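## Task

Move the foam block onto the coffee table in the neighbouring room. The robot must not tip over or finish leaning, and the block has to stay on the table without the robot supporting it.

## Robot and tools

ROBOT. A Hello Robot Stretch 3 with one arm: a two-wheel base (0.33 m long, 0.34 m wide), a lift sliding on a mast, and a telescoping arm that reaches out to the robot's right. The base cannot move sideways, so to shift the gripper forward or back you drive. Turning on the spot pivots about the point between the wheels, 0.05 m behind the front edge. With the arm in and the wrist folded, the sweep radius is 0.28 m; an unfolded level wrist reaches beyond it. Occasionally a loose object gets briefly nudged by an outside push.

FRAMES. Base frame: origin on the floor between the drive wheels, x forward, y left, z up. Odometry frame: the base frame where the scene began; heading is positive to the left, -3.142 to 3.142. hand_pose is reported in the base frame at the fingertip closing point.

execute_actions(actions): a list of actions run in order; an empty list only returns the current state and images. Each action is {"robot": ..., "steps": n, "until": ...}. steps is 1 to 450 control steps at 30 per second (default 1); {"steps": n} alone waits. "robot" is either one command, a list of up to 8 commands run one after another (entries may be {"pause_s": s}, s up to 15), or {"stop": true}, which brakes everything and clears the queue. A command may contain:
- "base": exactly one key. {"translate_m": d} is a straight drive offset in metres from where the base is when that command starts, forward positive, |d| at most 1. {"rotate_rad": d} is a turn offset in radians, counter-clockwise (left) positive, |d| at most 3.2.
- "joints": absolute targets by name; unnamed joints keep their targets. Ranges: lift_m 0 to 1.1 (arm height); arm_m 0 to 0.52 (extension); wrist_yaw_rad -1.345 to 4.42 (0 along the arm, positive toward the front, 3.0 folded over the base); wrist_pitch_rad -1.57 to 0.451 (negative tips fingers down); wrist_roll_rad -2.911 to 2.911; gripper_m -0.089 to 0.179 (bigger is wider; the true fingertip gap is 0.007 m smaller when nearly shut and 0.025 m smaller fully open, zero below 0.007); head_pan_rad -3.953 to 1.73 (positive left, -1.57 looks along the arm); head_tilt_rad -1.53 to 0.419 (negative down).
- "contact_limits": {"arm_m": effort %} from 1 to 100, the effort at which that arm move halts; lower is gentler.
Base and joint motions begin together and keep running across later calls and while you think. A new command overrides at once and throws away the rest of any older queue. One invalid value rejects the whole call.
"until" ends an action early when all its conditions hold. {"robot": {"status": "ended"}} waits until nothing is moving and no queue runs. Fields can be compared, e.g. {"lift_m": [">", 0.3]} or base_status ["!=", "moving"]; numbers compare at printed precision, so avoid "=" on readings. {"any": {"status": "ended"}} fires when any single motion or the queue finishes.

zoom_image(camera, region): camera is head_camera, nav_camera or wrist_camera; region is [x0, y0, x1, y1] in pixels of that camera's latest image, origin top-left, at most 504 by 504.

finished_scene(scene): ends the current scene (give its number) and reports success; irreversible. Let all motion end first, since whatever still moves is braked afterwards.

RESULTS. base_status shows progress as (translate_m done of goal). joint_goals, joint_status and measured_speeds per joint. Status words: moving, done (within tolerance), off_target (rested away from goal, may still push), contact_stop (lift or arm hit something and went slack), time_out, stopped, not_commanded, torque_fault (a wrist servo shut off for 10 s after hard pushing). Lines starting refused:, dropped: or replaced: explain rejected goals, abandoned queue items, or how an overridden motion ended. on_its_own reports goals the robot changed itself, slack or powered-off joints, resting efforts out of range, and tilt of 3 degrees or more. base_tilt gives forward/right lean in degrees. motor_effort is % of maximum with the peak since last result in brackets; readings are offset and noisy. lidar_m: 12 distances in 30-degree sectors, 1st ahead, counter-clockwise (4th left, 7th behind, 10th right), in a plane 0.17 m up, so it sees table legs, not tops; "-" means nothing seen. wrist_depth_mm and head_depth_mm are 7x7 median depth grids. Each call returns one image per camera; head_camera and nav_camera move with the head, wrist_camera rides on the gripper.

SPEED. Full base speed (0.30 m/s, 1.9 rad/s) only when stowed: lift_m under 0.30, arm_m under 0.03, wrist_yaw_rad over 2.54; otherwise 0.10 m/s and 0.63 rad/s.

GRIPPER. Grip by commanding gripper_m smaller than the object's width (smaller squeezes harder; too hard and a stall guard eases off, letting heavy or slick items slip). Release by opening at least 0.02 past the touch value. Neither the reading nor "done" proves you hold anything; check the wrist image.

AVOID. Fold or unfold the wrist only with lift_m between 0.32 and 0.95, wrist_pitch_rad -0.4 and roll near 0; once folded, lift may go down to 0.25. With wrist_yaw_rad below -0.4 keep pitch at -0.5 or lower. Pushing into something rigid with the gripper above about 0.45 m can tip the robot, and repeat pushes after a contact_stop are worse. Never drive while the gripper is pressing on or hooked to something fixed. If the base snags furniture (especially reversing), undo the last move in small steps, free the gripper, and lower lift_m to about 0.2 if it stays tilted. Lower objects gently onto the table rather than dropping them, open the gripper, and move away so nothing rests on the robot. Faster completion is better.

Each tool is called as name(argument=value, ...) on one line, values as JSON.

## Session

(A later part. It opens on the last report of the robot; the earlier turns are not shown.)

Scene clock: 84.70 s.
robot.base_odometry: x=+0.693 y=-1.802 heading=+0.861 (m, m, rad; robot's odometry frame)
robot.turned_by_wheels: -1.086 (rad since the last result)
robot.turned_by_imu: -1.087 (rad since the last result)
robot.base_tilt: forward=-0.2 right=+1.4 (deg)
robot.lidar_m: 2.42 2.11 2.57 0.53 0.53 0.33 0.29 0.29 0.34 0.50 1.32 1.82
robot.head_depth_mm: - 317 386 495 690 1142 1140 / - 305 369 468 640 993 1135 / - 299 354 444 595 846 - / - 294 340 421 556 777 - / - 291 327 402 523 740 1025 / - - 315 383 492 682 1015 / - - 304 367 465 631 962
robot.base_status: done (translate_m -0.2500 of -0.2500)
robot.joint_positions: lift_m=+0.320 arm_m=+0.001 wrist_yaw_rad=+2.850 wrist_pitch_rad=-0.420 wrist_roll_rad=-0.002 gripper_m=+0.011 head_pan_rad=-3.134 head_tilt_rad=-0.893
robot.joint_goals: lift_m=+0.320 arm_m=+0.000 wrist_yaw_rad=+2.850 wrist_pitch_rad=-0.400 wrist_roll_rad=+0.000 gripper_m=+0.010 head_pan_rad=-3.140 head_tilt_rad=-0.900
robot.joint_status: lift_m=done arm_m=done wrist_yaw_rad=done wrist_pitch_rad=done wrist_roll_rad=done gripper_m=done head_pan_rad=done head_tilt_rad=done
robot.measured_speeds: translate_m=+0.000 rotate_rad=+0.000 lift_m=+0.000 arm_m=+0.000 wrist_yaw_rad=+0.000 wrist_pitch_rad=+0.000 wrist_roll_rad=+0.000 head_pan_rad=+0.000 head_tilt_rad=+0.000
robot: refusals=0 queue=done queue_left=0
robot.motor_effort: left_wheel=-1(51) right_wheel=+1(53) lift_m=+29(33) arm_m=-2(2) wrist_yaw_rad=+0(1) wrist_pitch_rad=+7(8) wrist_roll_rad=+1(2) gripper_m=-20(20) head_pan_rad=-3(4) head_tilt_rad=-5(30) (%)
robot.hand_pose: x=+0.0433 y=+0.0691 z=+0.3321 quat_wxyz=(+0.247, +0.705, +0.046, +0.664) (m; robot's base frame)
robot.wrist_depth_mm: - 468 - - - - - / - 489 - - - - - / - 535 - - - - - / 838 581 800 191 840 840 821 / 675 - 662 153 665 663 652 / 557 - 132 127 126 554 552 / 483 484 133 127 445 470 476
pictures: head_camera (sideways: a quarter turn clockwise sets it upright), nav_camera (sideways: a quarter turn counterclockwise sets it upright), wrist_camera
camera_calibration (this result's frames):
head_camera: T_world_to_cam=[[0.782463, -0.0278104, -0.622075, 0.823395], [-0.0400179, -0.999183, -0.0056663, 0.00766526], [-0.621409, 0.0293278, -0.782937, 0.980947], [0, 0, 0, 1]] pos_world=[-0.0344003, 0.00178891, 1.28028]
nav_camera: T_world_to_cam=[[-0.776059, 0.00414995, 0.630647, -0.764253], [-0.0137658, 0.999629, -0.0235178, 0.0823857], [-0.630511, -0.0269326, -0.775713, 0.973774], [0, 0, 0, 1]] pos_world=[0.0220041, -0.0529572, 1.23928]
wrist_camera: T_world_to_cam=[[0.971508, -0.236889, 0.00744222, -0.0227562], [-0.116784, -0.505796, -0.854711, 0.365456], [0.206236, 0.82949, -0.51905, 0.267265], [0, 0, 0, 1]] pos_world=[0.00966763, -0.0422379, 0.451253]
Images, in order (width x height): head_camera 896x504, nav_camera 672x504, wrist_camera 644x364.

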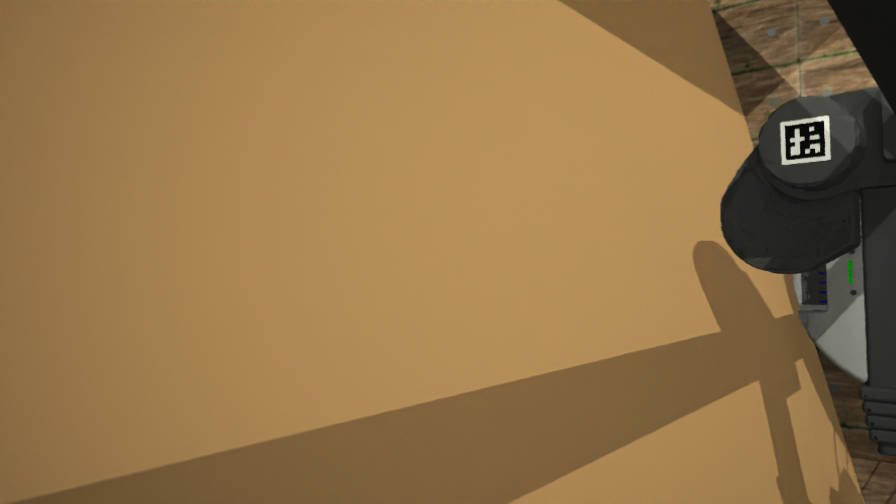

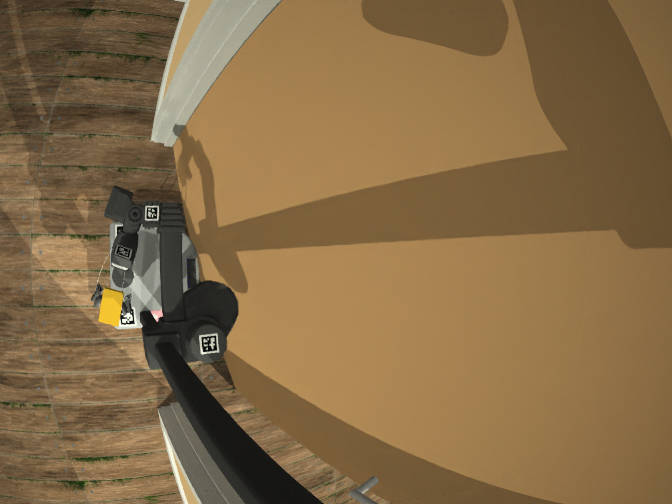

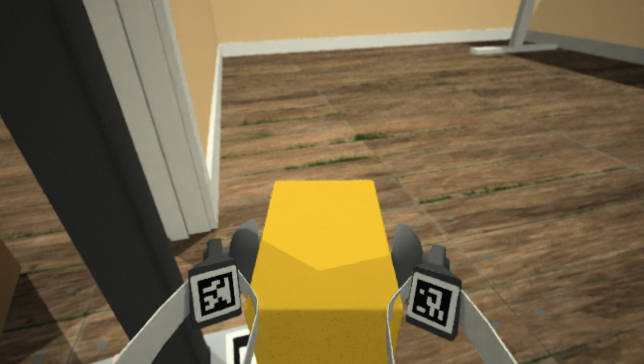

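execute_actions(actions=[{"robot":{"base":{"translate_m":-0.5},"joints":{"head_pan_rad":-3.3,"head_tilt_rad":-0.7}},"steps":450,"until":{"robot":{"status":"ended"}}}])

Scene clock: 91.90 s.
robot.base_odometry: x=+0.367 y=-2.181 heading=+0.861 (m, m, rad; robot's odometry frame)
robot.turned_by_wheels: +0.000 (rad since the last result)
robot.turned_by_imu: +0.000 (rad since the last result)
robot.base_tilt: forward=-0.1 right=+1.2 (deg)
robot.lidar_m: 2.92 2.58 0.61 1.19 2.56 1.90 0.32 0.24 0.23 0.24 0.34 1.81
robot.head_depth_mm: 1682 1943 2196 1981 1637 1373 1199 / 1650 1877 2138 1987 1638 1370 1184 / 1655 1837 2097 1998 1630 1364 1181 / 1562 1733 1962 1872 1624 1371 1188 / 453 496 549 616 704 820 974 / 375 404 439 482 531 591 673 / 321 341 365 393 426 466 514
robot.base_status: done (translate_m -0.5000 of -0.5000)
robot.joint_positions: lift_m=+0.320 arm_m=+0.001 wrist_yaw_rad=+2.850 wrist_pitch_rad=-0.420 wrist_roll_rad=-0.002 gripper_m=+0.011 head_pan_rad=-3.293 head_tilt_rad=-0.702
robot.joint_goals: lift_m=+0.320 arm_m=+0.000 wrist_yaw_rad=+2.850 wrist_pitch_rad=-0.400 wrist_roll_rad=+0.000 gripper_m=+0.010 head_pan_rad=-3.300 head_tilt_rad=-0.700
robot.joint_status: lift_m=done arm_m=done wrist_yaw_rad=done wrist_pitch_rad=done wrist_roll_rad=done gripper_m=done head_pan_rad=done head_tilt_rad=done
robot.measured_speeds: translate_m=+0.000 rotate_rad=+0.000 lift_m=+0.000 arm_m=+0.000 wrist_yaw_rad=+0.000 wrist_pitch_rad=+0.000 wrist_roll_rad=+0.000 head_pan_rad=+0.000 head_tilt_rad=+0.000
robot: refusals=0 queue=done queue_left=0
robot.motor_effort: left_wheel=+0(37) right_wheel=+0(36) lift_m=+29(30) arm_m=-2(3) wrist_yaw_rad=-1(0) wrist_pitch_rad=+7(8) wrist_roll_rad=+1(1) gripper_m=-20(20) head_pan_rad=-4(21) head_tilt_rad=+2(24) (%)
robot.hand_pose: x=+0.0432 y=+0.0692 z=+0.3321 quat_wxyz=(+0.247, +0.705, +0.046, +0.664) (m; robot's base frame)
robot.wrist_depth_mm: - - - 958 584 - - / - - - - 629 - - / - - - - 710 - - / 845 850 841 191 753 828 812 / 685 - 679 153 667 656 649 / 567 - 132 127 127 546 550 / 479 479 133 127 442 470 465
pictures: head_camera (sideways: a quarter turn clockwise sets it upright), nav_camera (sideways: a quarter turn counterclockwise sets it upright), wrist_camera
camera_calibration (this result's frames):
head_camera: T_world_to_cam=[[0.637729, -0.131623, -0.758931, 1.00262], [-0.198222, -0.980151, 0.00342386, -0.0032038], [-0.744318, 0.148253, -0.651162, 0.810319], [0, 0, 0, 1]] pos_world=[-0.0369015, 0.00869538, 1.28858]
nav_camera: T_world_to_cam=[[-0.633666, 0.107018, 0.766169, -0.941729], [0.140689, 0.989812, -0.0218976, 0.0793398], [-0.760706, 0.0939159, -0.642266, 0.801011], [0, 0, 0, 1]] pos_world=[0.00143027, -0.0529776, 1.23772]
wrist_camera: T_world_to_cam=[[0.971597, -0.236524, 0.00743177, -0.0226907], [-0.116643, -0.506001, -0.854609, 0.365416], [0.205896, 0.829469, -0.519218, 0.267324], [0, 0, 0, 1]] pos_world=[0.0096286, -0.0422028, 0.451256]
Images, in order (width x height): head_camera 896x504, nav_camera 672x504, wrist_camera 644x364.

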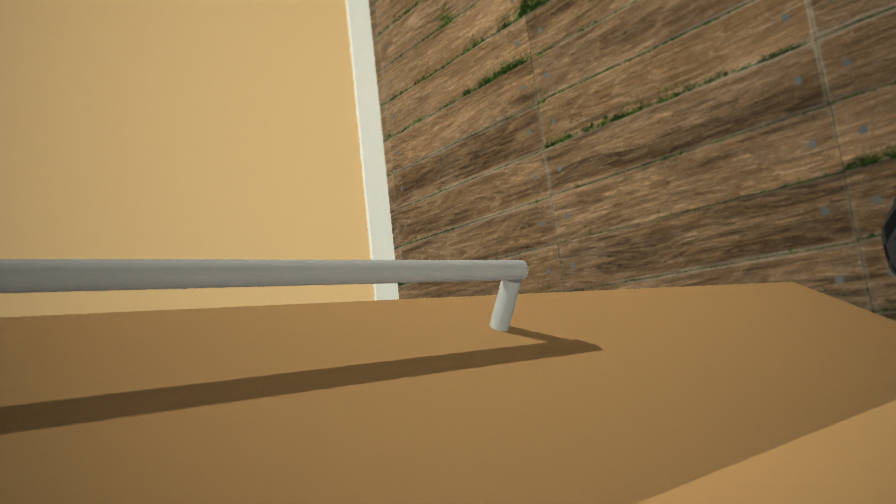

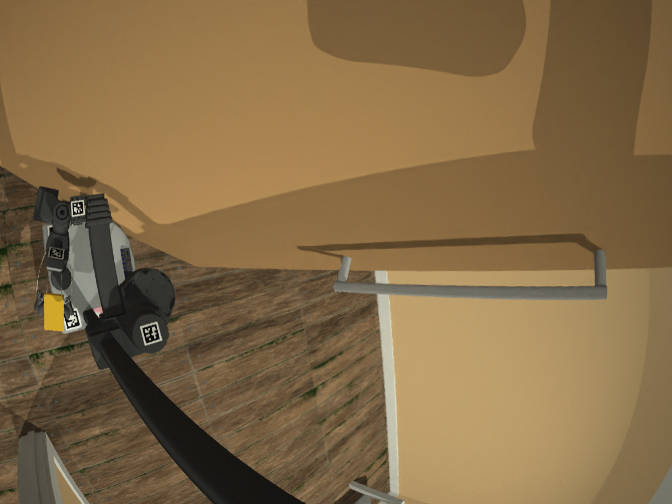

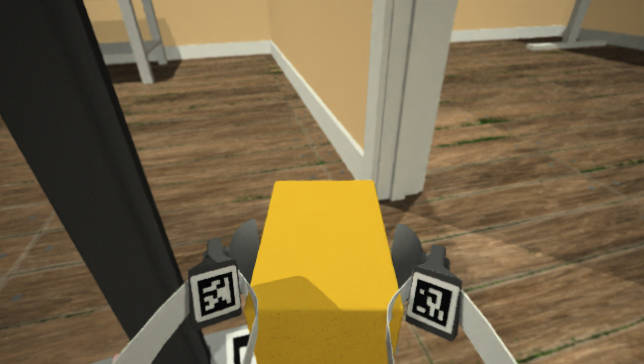

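execute_actions(actions=[{"robot":{"base":{"rotate_rad":-1.0},"joints":{"head_pan_rad":-3.3,"head_tilt_rad":-0.5}},"steps":450,"until":{"robot":{"status":"ended"}}}])

Scene clock: 97.30 s.
robot.base_odometry: x=+0.367 y=-2.181 heading=-0.139 (m, m, rad; robot's odometry frame)
robot.turned_by_wheels: -1.000 (rad since the last result)
robot.turned_by_imu: -1.002 (rad since the last result)
robot.base_tilt: forward=-0.3 right=+1.3 (deg)
robot.lidar_m: 0.36 1.92 2.58 3.09 0.87 1.49 2.25 1.86 0.31 0.24 0.23 0.25
robot.head_depth_mm: 2087 2201 2426 2568 1983 1595 1312 / 2118 2283 2479 2562 1991 1579 1306 / 2204 2414 2528 2326 1974 1590 1303 / 2300 2523 2645 2454 1962 1582 1308 / 2412 2623 2711 2568 1966 1566 1314 / 2485 2788 2948 2531 1977 1569 1300 / 2481 2580 2685 2625 1984 1584 1312
robot.base_status: done (rotate_rad -0.9999 of -1.0000)
robot.joint_positions: lift_m=+0.320 arm_m=+0.001 wrist_yaw_rad=+2.850 wrist_pitch_rad=-0.420 wrist_roll_rad=-0.002 gripper_m=+0.011 head_pan_rad=-3.293 head_tilt_rad=-0.507
robot.joint_goals: lift_m=+0.320 arm_m=+0.000 wrist_yaw_rad=+2.850 wrist_pitch_rad=-0.400 wrist_roll_rad=+0.000 gripper_m=+0.010 head_pan_rad=-3.300 head_tilt_rad=-0.500
robot.joint_status: lift_m=done arm_m=done wrist_yaw_rad=done wrist_pitch_rad=done wrist_roll_rad=done gripper_m=done head_pan_rad=done head_tilt_rad=done
robot.measured_speeds: translate_m=+0.000 rotate_rad=+0.000 lift_m=+0.000 arm_m=+0.000 wrist_yaw_rad=+0.000 wrist_pitch_rad=+0.000 wrist_roll_rad=+0.000 head_pan_rad=+0.000 head_tilt_rad=+0.000
robot: refusals=0 queue=done queue_left=0
robot.motor_effort: left_wheel=+2(7) right_wheel=-4(7) lift_m=+29(29) arm_m=-2(1) wrist_yaw_rad=+0(1) wrist_pitch_rad=+7(7) wrist_roll_rad=+2(2) gripper_m=-21(19) head_pan_rad=-4(2) head_tilt_rad=+4(20) (%)
robot.hand_pose: x=+0.0432 y=+0.0692 z=+0.3321 quat_wxyz=(+0.247, +0.705, +0.046, +0.664) (m; robot's base frame)
robot.wrist_depth_mm: - - - - - - - / - - - - - - - / - - - - - - - / 624 887 825 190 823 833 821 / 658 - 684 153 676 651 642 / 570 - 131 127 126 557 547 / 479 479 134 127 443 473 469
pictures: head_camera (sideways: a quarter turn clockwise sets it upright), nav_camera (sideways: a quarter turn counterclockwise sets it upright), wrist_camera
camera_calibration (this result's frames):
head_camera: T_world_to_cam=[[0.480215, -0.107523, -0.870536, 1.14909], [-0.196679, -0.980387, 0.0125965, -0.0151571], [-0.854817, 0.165167, -0.491944, 0.603853], [0, 0, 0, 1]] pos_world=[-0.0386051, 0.00895634, 1.29757]
nav_camera: T_world_to_cam=[[-0.47491, 0.0827273, 0.876137, -1.08607], [0.136701, 0.990422, -0.0194197, 0.0761434], [-0.869352, 0.110546, -0.48167, 0.592738], [0, 0, 0, 1]] pos_world=[-0.0108972, -0.0510912, 1.23853]
wrist_camera: T_world_to_cam=[[0.971597, -0.236525, 0.00742949, -0.0226911], [-0.116646, -0.506001, -0.854609, 0.365413], [0.205896, 0.829469, -0.519218, 0.267328], [0, 0, 0, 1]] pos_world=[0.00962875, -0.042208, 0.451256]
Images, in order (width x height): head_camera 896x504, nav_camera 672x504, wrist_camera 644x364.

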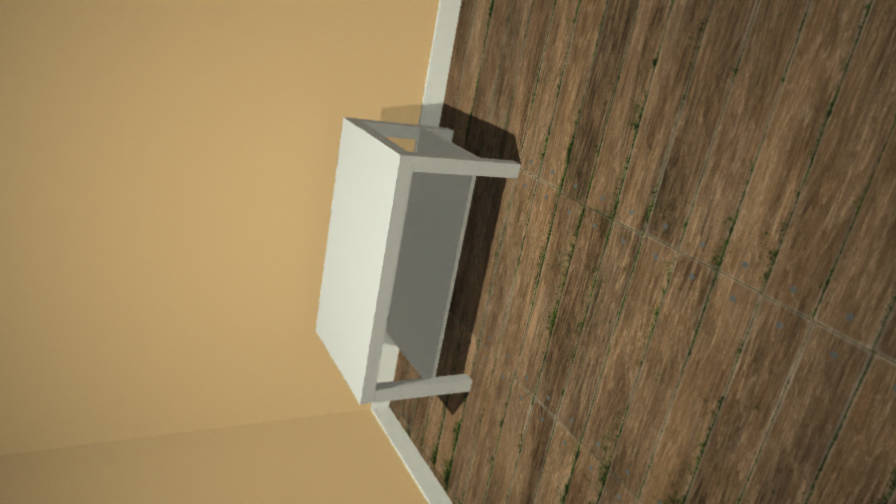

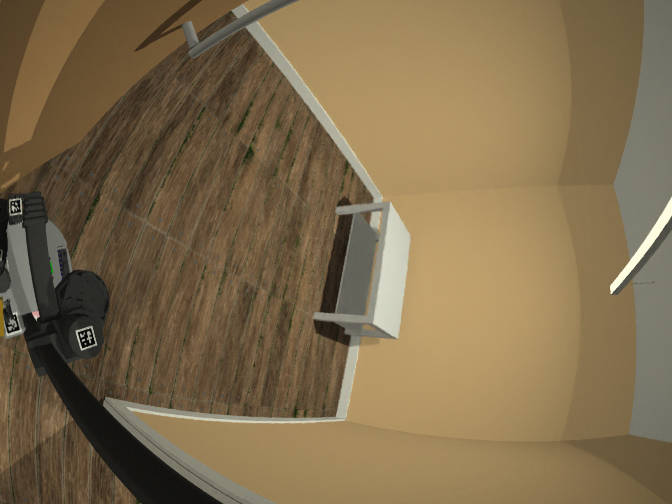

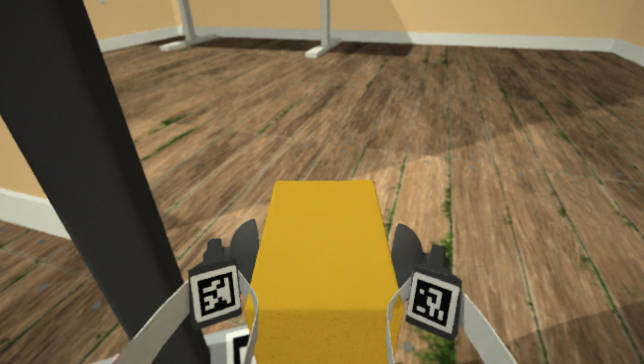

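execute_actions(actions=[{"robot":{"joints":{"lift_m":0.28}},"steps":60,"until":{"robot":{"lift_m":["<",0.295]}}},{"robot":{"base":{"translate_m":-1.0},"joints":{"head_pan_rad":-1.57,"head_tilt_rad":-0.9}},"steps":300,"until":{"robot":{"translate_m":["<",-0.6]}}},{"robot":{"base":{"translate_m":-1.0}},"steps":300,"until":{"robot":{"base_status":["!=","moving"]}}},{"robot":{"base":{"rotate_rad":-2.147}},"steps":300,"until":{"robot":{"base_status":["!=","moving"]}}},{"robot":{"joints":{"lift_m":0.54}},"steps":300,"until":{"robot":{"lift_m":[">",0.33]}}},{"robot":{"joints":{"wrist_yaw_rad":0.0}},"steps":300,"until":{"robot":{"lift_m":[">",0.52]}}},{"robot":{"joints":{"arm_m":0.3}},"steps":300,"until":{"robot":{"status":"ended"}}}])

Scene clock: 118.90 s.
robot.base_odometry: x=-1.218 y=-1.959 heading=-2.286 (m, m, rad; robot's odometry frame)
robot.turned_by_wheels: -2.147 (rad since the last result)
robot.turned_by_imu: -2.152 (rad since the last result)
robot.base_tilt: forward=-0.2 right=+1.3 (deg)
robot.lidar_m: 0.95 0.99 1.37 1.31 1.35 1.20 1.16 1.21 0.66 1.17 0.66 0.99
robot.head_depth_mm: 1056 1225 1382 1082 1077 1265 1127 / 1057 1225 1285 1075 1237 1285 - / 1044 1220 1277 1110 - 1255 1135 / 1043 1217 1275 1118 1246 1247 1130 / 1043 1198 1267 1065 1221 1249 1115 / 1040 1200 1268 1066 1207 1256 1115 / 1037 1195 1258 1067 1197 1253 1114
robot.base_status: done (rotate_rad -2.1469 of -2.1470)
robot.joint_positions: lift_m=+0.540 arm_m=+0.300 wrist_yaw_rad=+0.002 wrist_pitch_rad=-0.420 wrist_roll_rad=-0.002 gripper_m=+0.011 head_pan_rad=-1.577 head_tilt_rad=-0.889
robot.joint_goals: lift_m=+0.540 arm_m=+0.300 wrist_yaw_rad=+0.000 wrist_pitch_rad=-0.400 wrist_roll_rad=+0.000 gripper_m=+0.010 head_pan_rad=-1.570 head_tilt_rad=-0.900
robot.joint_status: lift_m=done arm_m=done wrist_yaw_rad=done wrist_pitch_rad=done wrist_roll_rad=done gripper_m=done head_pan_rad=done head_tilt_rad=done
robot.measured_speeds: translate_m=+0.000 rotate_rad=+0.000 lift_m=+0.000 arm_m=+0.000 wrist_yaw_rad=+0.000 wrist_pitch_rad=+0.000 wrist_roll_rad=+0.000 head_pan_rad=+0.000 head_tilt_rad=+0.000
robot: refusals=0 queue=done queue_left=0
robot.motor_effort: left_wheel=+2(13) right_wheel=-3(9) lift_m=+31(32) arm_m=+4(3) wrist_yaw_rad=-1(1) wrist_pitch_rad=+7(7) wrist_roll_rad=+2(1) gripper_m=-20(19) head_pan_rad=+4(54) head_tilt_rad=-6(34) (%)
robot.hand_pose: x=-0.0212 y=-0.6688 z=+0.5520 quat_wxyz=(+0.693, +0.148, -0.690, -0.147) (m; robot's base frame)
robot.wrist_depth_mm: 571 566 563 559 547 555 543 / 621 618 618 618 598 583 602 / 658 557 576 560 547 619 617 / 421 421 409 191 413 407 413 / 328 333 329 153 328 321 318 / 274 275 132 127 126 269 267 / 232 232 226 127 218 231 229
pictures: head_camera (sideways: a quarter turn clockwise sets it upright), nav_camera (sideways: a quarter turn counterclockwise sets it upright), wrist_camera
camera_calibration (this result's frames):
head_camera: T_world_to_cam=[[0.0381579, 0.779883, -0.624761, 0.831435], [0.998565, -0.053266, -0.00550306, 0.00111738], [-0.0375702, -0.623655, -0.780797, 0.974603], [0, 0, 0, 1]] pos_world=[0.00377449, -0.0405471, 1.28042]
nav_camera: T_world_to_cam=[[-0.0144145, -0.773763, 0.633312, -0.77237], [-0.999724, -0.000607074, -0.023496, 0.0883717], [0.0185648, -0.633475, -0.77354, 0.966989], [0, 0, 0, 1]] pos_world=[0.059262, 0.014986, 1.23923]
wrist_camera: T_world_to_cam=[[-0.998495, -0.0543361, 0.00741624, -0.0561905], [-0.0345426, 0.51812, -0.85461, 0.859095], [0.0425937, -0.85358, -0.519218, -0.122159], [0, 0, 0, 1]] pos_world=[-0.0212274, -0.55244, 0.671181]
Images, in order (width x height): head_camera 896x504, nav_camera 672x504, wrist_camera 644x364.

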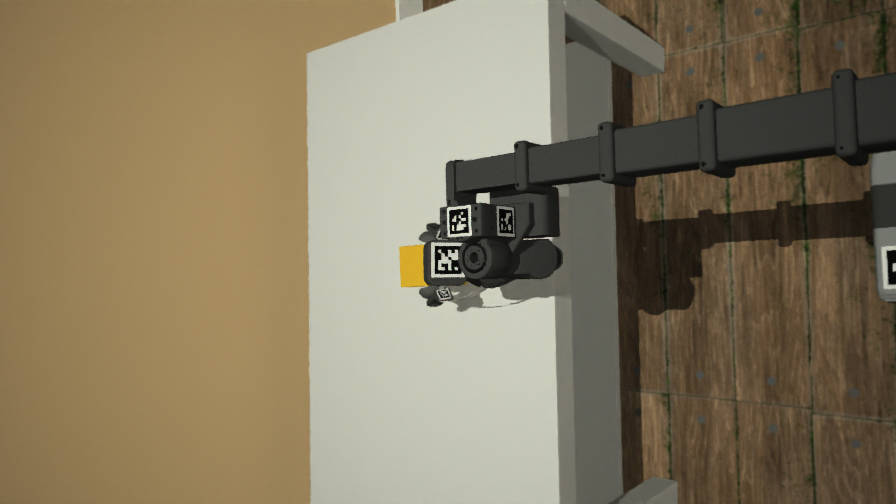

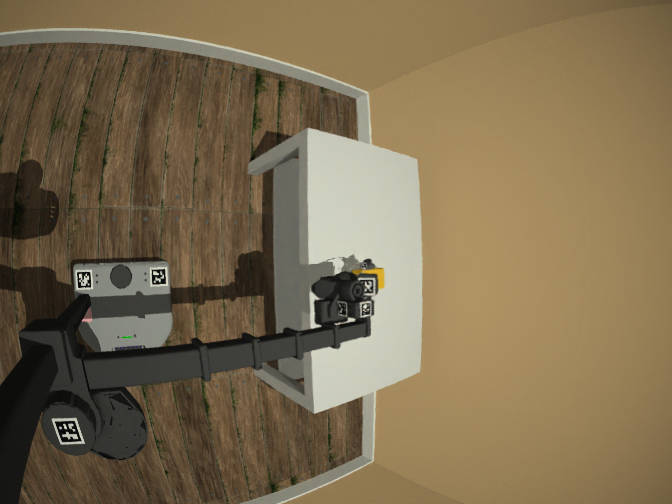

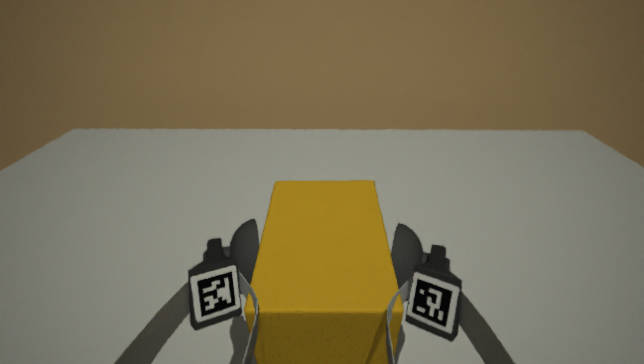

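execute_actions(actions=[{"robot":[{"joints":{"arm_m":0.37,"lift_m":0.469}},{"joints":{"gripper_m":0.13}},{"joints":{"lift_m":0.55,"arm_m":0.25}}],"steps":400,"until":{"robot":{"status":"ended"}}}])

Scene clock: 125.80 s.
robot.base_odometry: x=-1.218 y=-1.959 heading=-2.286 (m, m, rad; robot's odometry frame)
robot.turned_by_wheels: +0.000 (rad since the last result)
robot.turned_by_imu: +0.002 (rad since the last result)
robot.base_tilt: forward=-0.2 right=+1.3 (deg)
robot.lidar_m: 0.95 0.99 1.37 1.30 1.35 1.20 1.16 1.21 0.66 1.17 0.66 0.99
robot.head_depth_mm: 1060 1226 1391 1087 1075 1255 1129 / 1056 1223 1283 1071 1237 1283 - / 1051 1212 1278 1096 - 1249 1135 / 1045 1213 1273 1073 1233 1259 1128 / 1039 1205 1260 1068 1211 1253 1115 / 1038 1206 1262 1065 1202 1248 1113 / 1032 1191 1261 1058 1194 1251 1119
robot.base_status: done (rotate_rad -2.1469 of -2.1470)
robot.joint_positions: lift_m=+0.550 arm_m=+0.250 wrist_yaw_rad=+0.001 wrist_pitch_rad=-0.419 wrist_roll_rad=-0.002 gripper_m=+0.130 head_pan_rad=-1.577 head_tilt_rad=-0.889
robot.joint_goals: lift_m=+0.550 arm_m=+0.250 wrist_yaw_rad=+0.000 wrist_pitch_rad=-0.400 wrist_roll_rad=+0.000 gripper_m=+0.130 head_pan_rad=-1.570 head_tilt_rad=-0.900
robot.joint_status: lift_m=done arm_m=done wrist_yaw_rad=done wrist_pitch_rad=done wrist_roll_rad=done gripper_m=done head_pan_rad=done head_tilt_rad=done
robot.measured_speeds: translate_m=+0.000 rotate_rad=+0.000 lift_m=+0.000 arm_m=+0.000 wrist_yaw_rad=+0.000 wrist_pitch_rad=+0.000 wrist_roll_rad=+0.000 head_pan_rad=+0.000 head_tilt_rad=+0.000
robot: refusals=0 queue=done queue_left=0
robot.motor_effort: left_wheel=+2(3) right_wheel=-2(3) lift_m=+30(31) arm_m=-2(1) wrist_yaw_rad=-1(1) wrist_pitch_rad=+7(7) wrist_roll_rad=+2(1) gripper_m=+0(82) head_pan_rad=+4(5) head_tilt_rad=-6(6) (%)
robot.hand_pose: x=-0.0212 y=-0.6196 z=+0.5623 quat_wxyz=(+0.693, +0.148, -0.690, -0.147) (m; robot's base frame)
robot.wrist_depth_mm: 629 628 610 595 600 587 577 / 682 659 667 637 654 641 643 / 740 600 586 588 567 582 690 / 440 446 435 429 430 430 429 / 348 347 345 276 344 341 338 / 288 - 286 273 283 290 280 / 254 237 244 243 240 232 237
pictures: head_camera (sideways: a quarter turn clockwise sets it upright), nav_camera (sideways: a quarter turn counterclockwise sets it upright), wrist_camera
camera_calibration (this result's frames):
head_camera: T_world_to_cam=[[0.0381578, 0.779883, -0.624761, 0.831435], [0.998565, -0.0532659, -0.00550304, 0.00111736], [-0.0375702, -0.623655, -0.780796, 0.974603], [0, 0, 0, 1]] pos_world=[0.00377449, -0.0405471, 1.28042]
nav_camera: T_world_to_cam=[[-0.0144145, -0.773762, 0.633312, -0.772371], [-0.999724, -0.000607199, -0.023496, 0.0883717], [0.0185649, -0.633476, -0.77354, 0.966989], [0, 0, 0, 1]] pos_world=[0.059262, 0.014986, 1.23923]
wrist_camera: T_world_to_cam=[[-0.9985, -0.0542377, 0.00747711, -0.0535896], [-0.0344946, 0.517138, -0.855207, 0.84214], [0.0425177, -0.854182, -0.518233, -0.0758023], [0, 0, 0, 1]] pos_world=[-0.0212371, -0.503158, 0.681321]
Images, in order (width x height): head_camera 896x504, nav_camera 672x504, wrist_camera 644x364.

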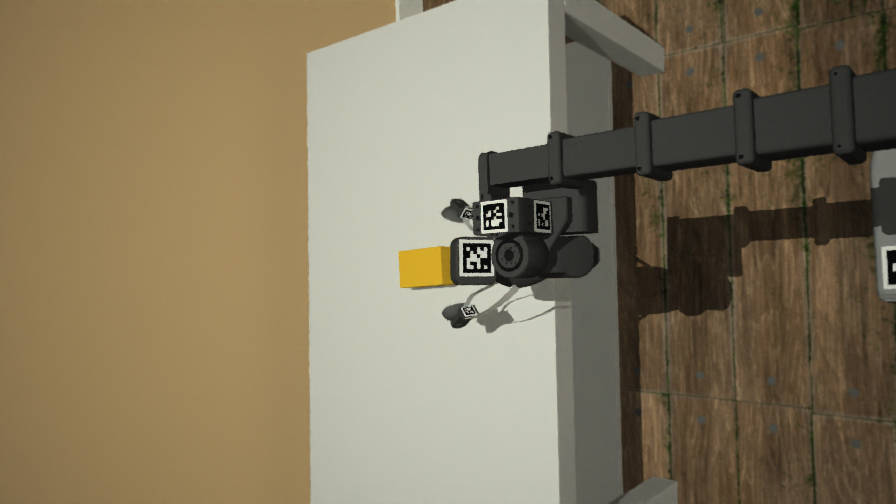

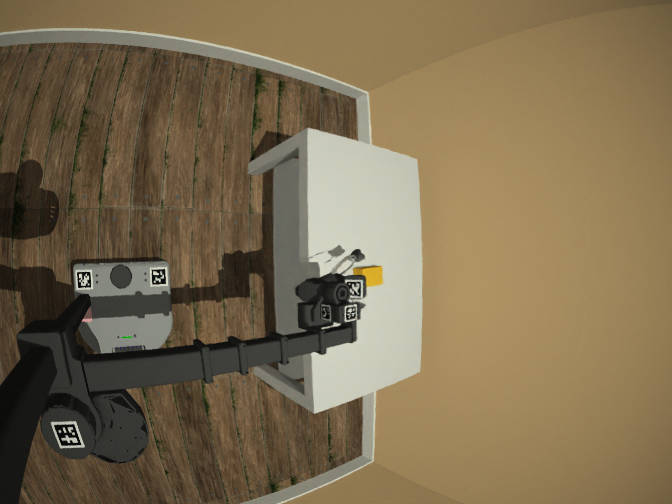

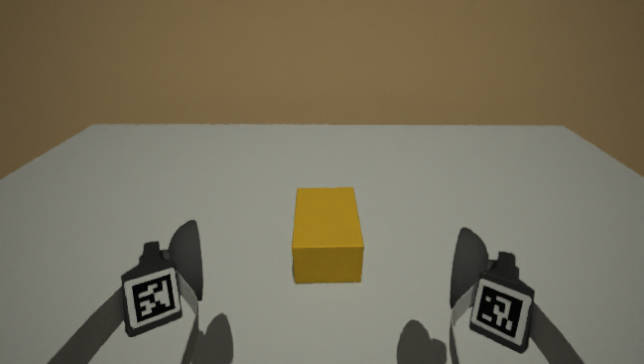

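finished_scene(scene=1)

The scene is finished: the task was done.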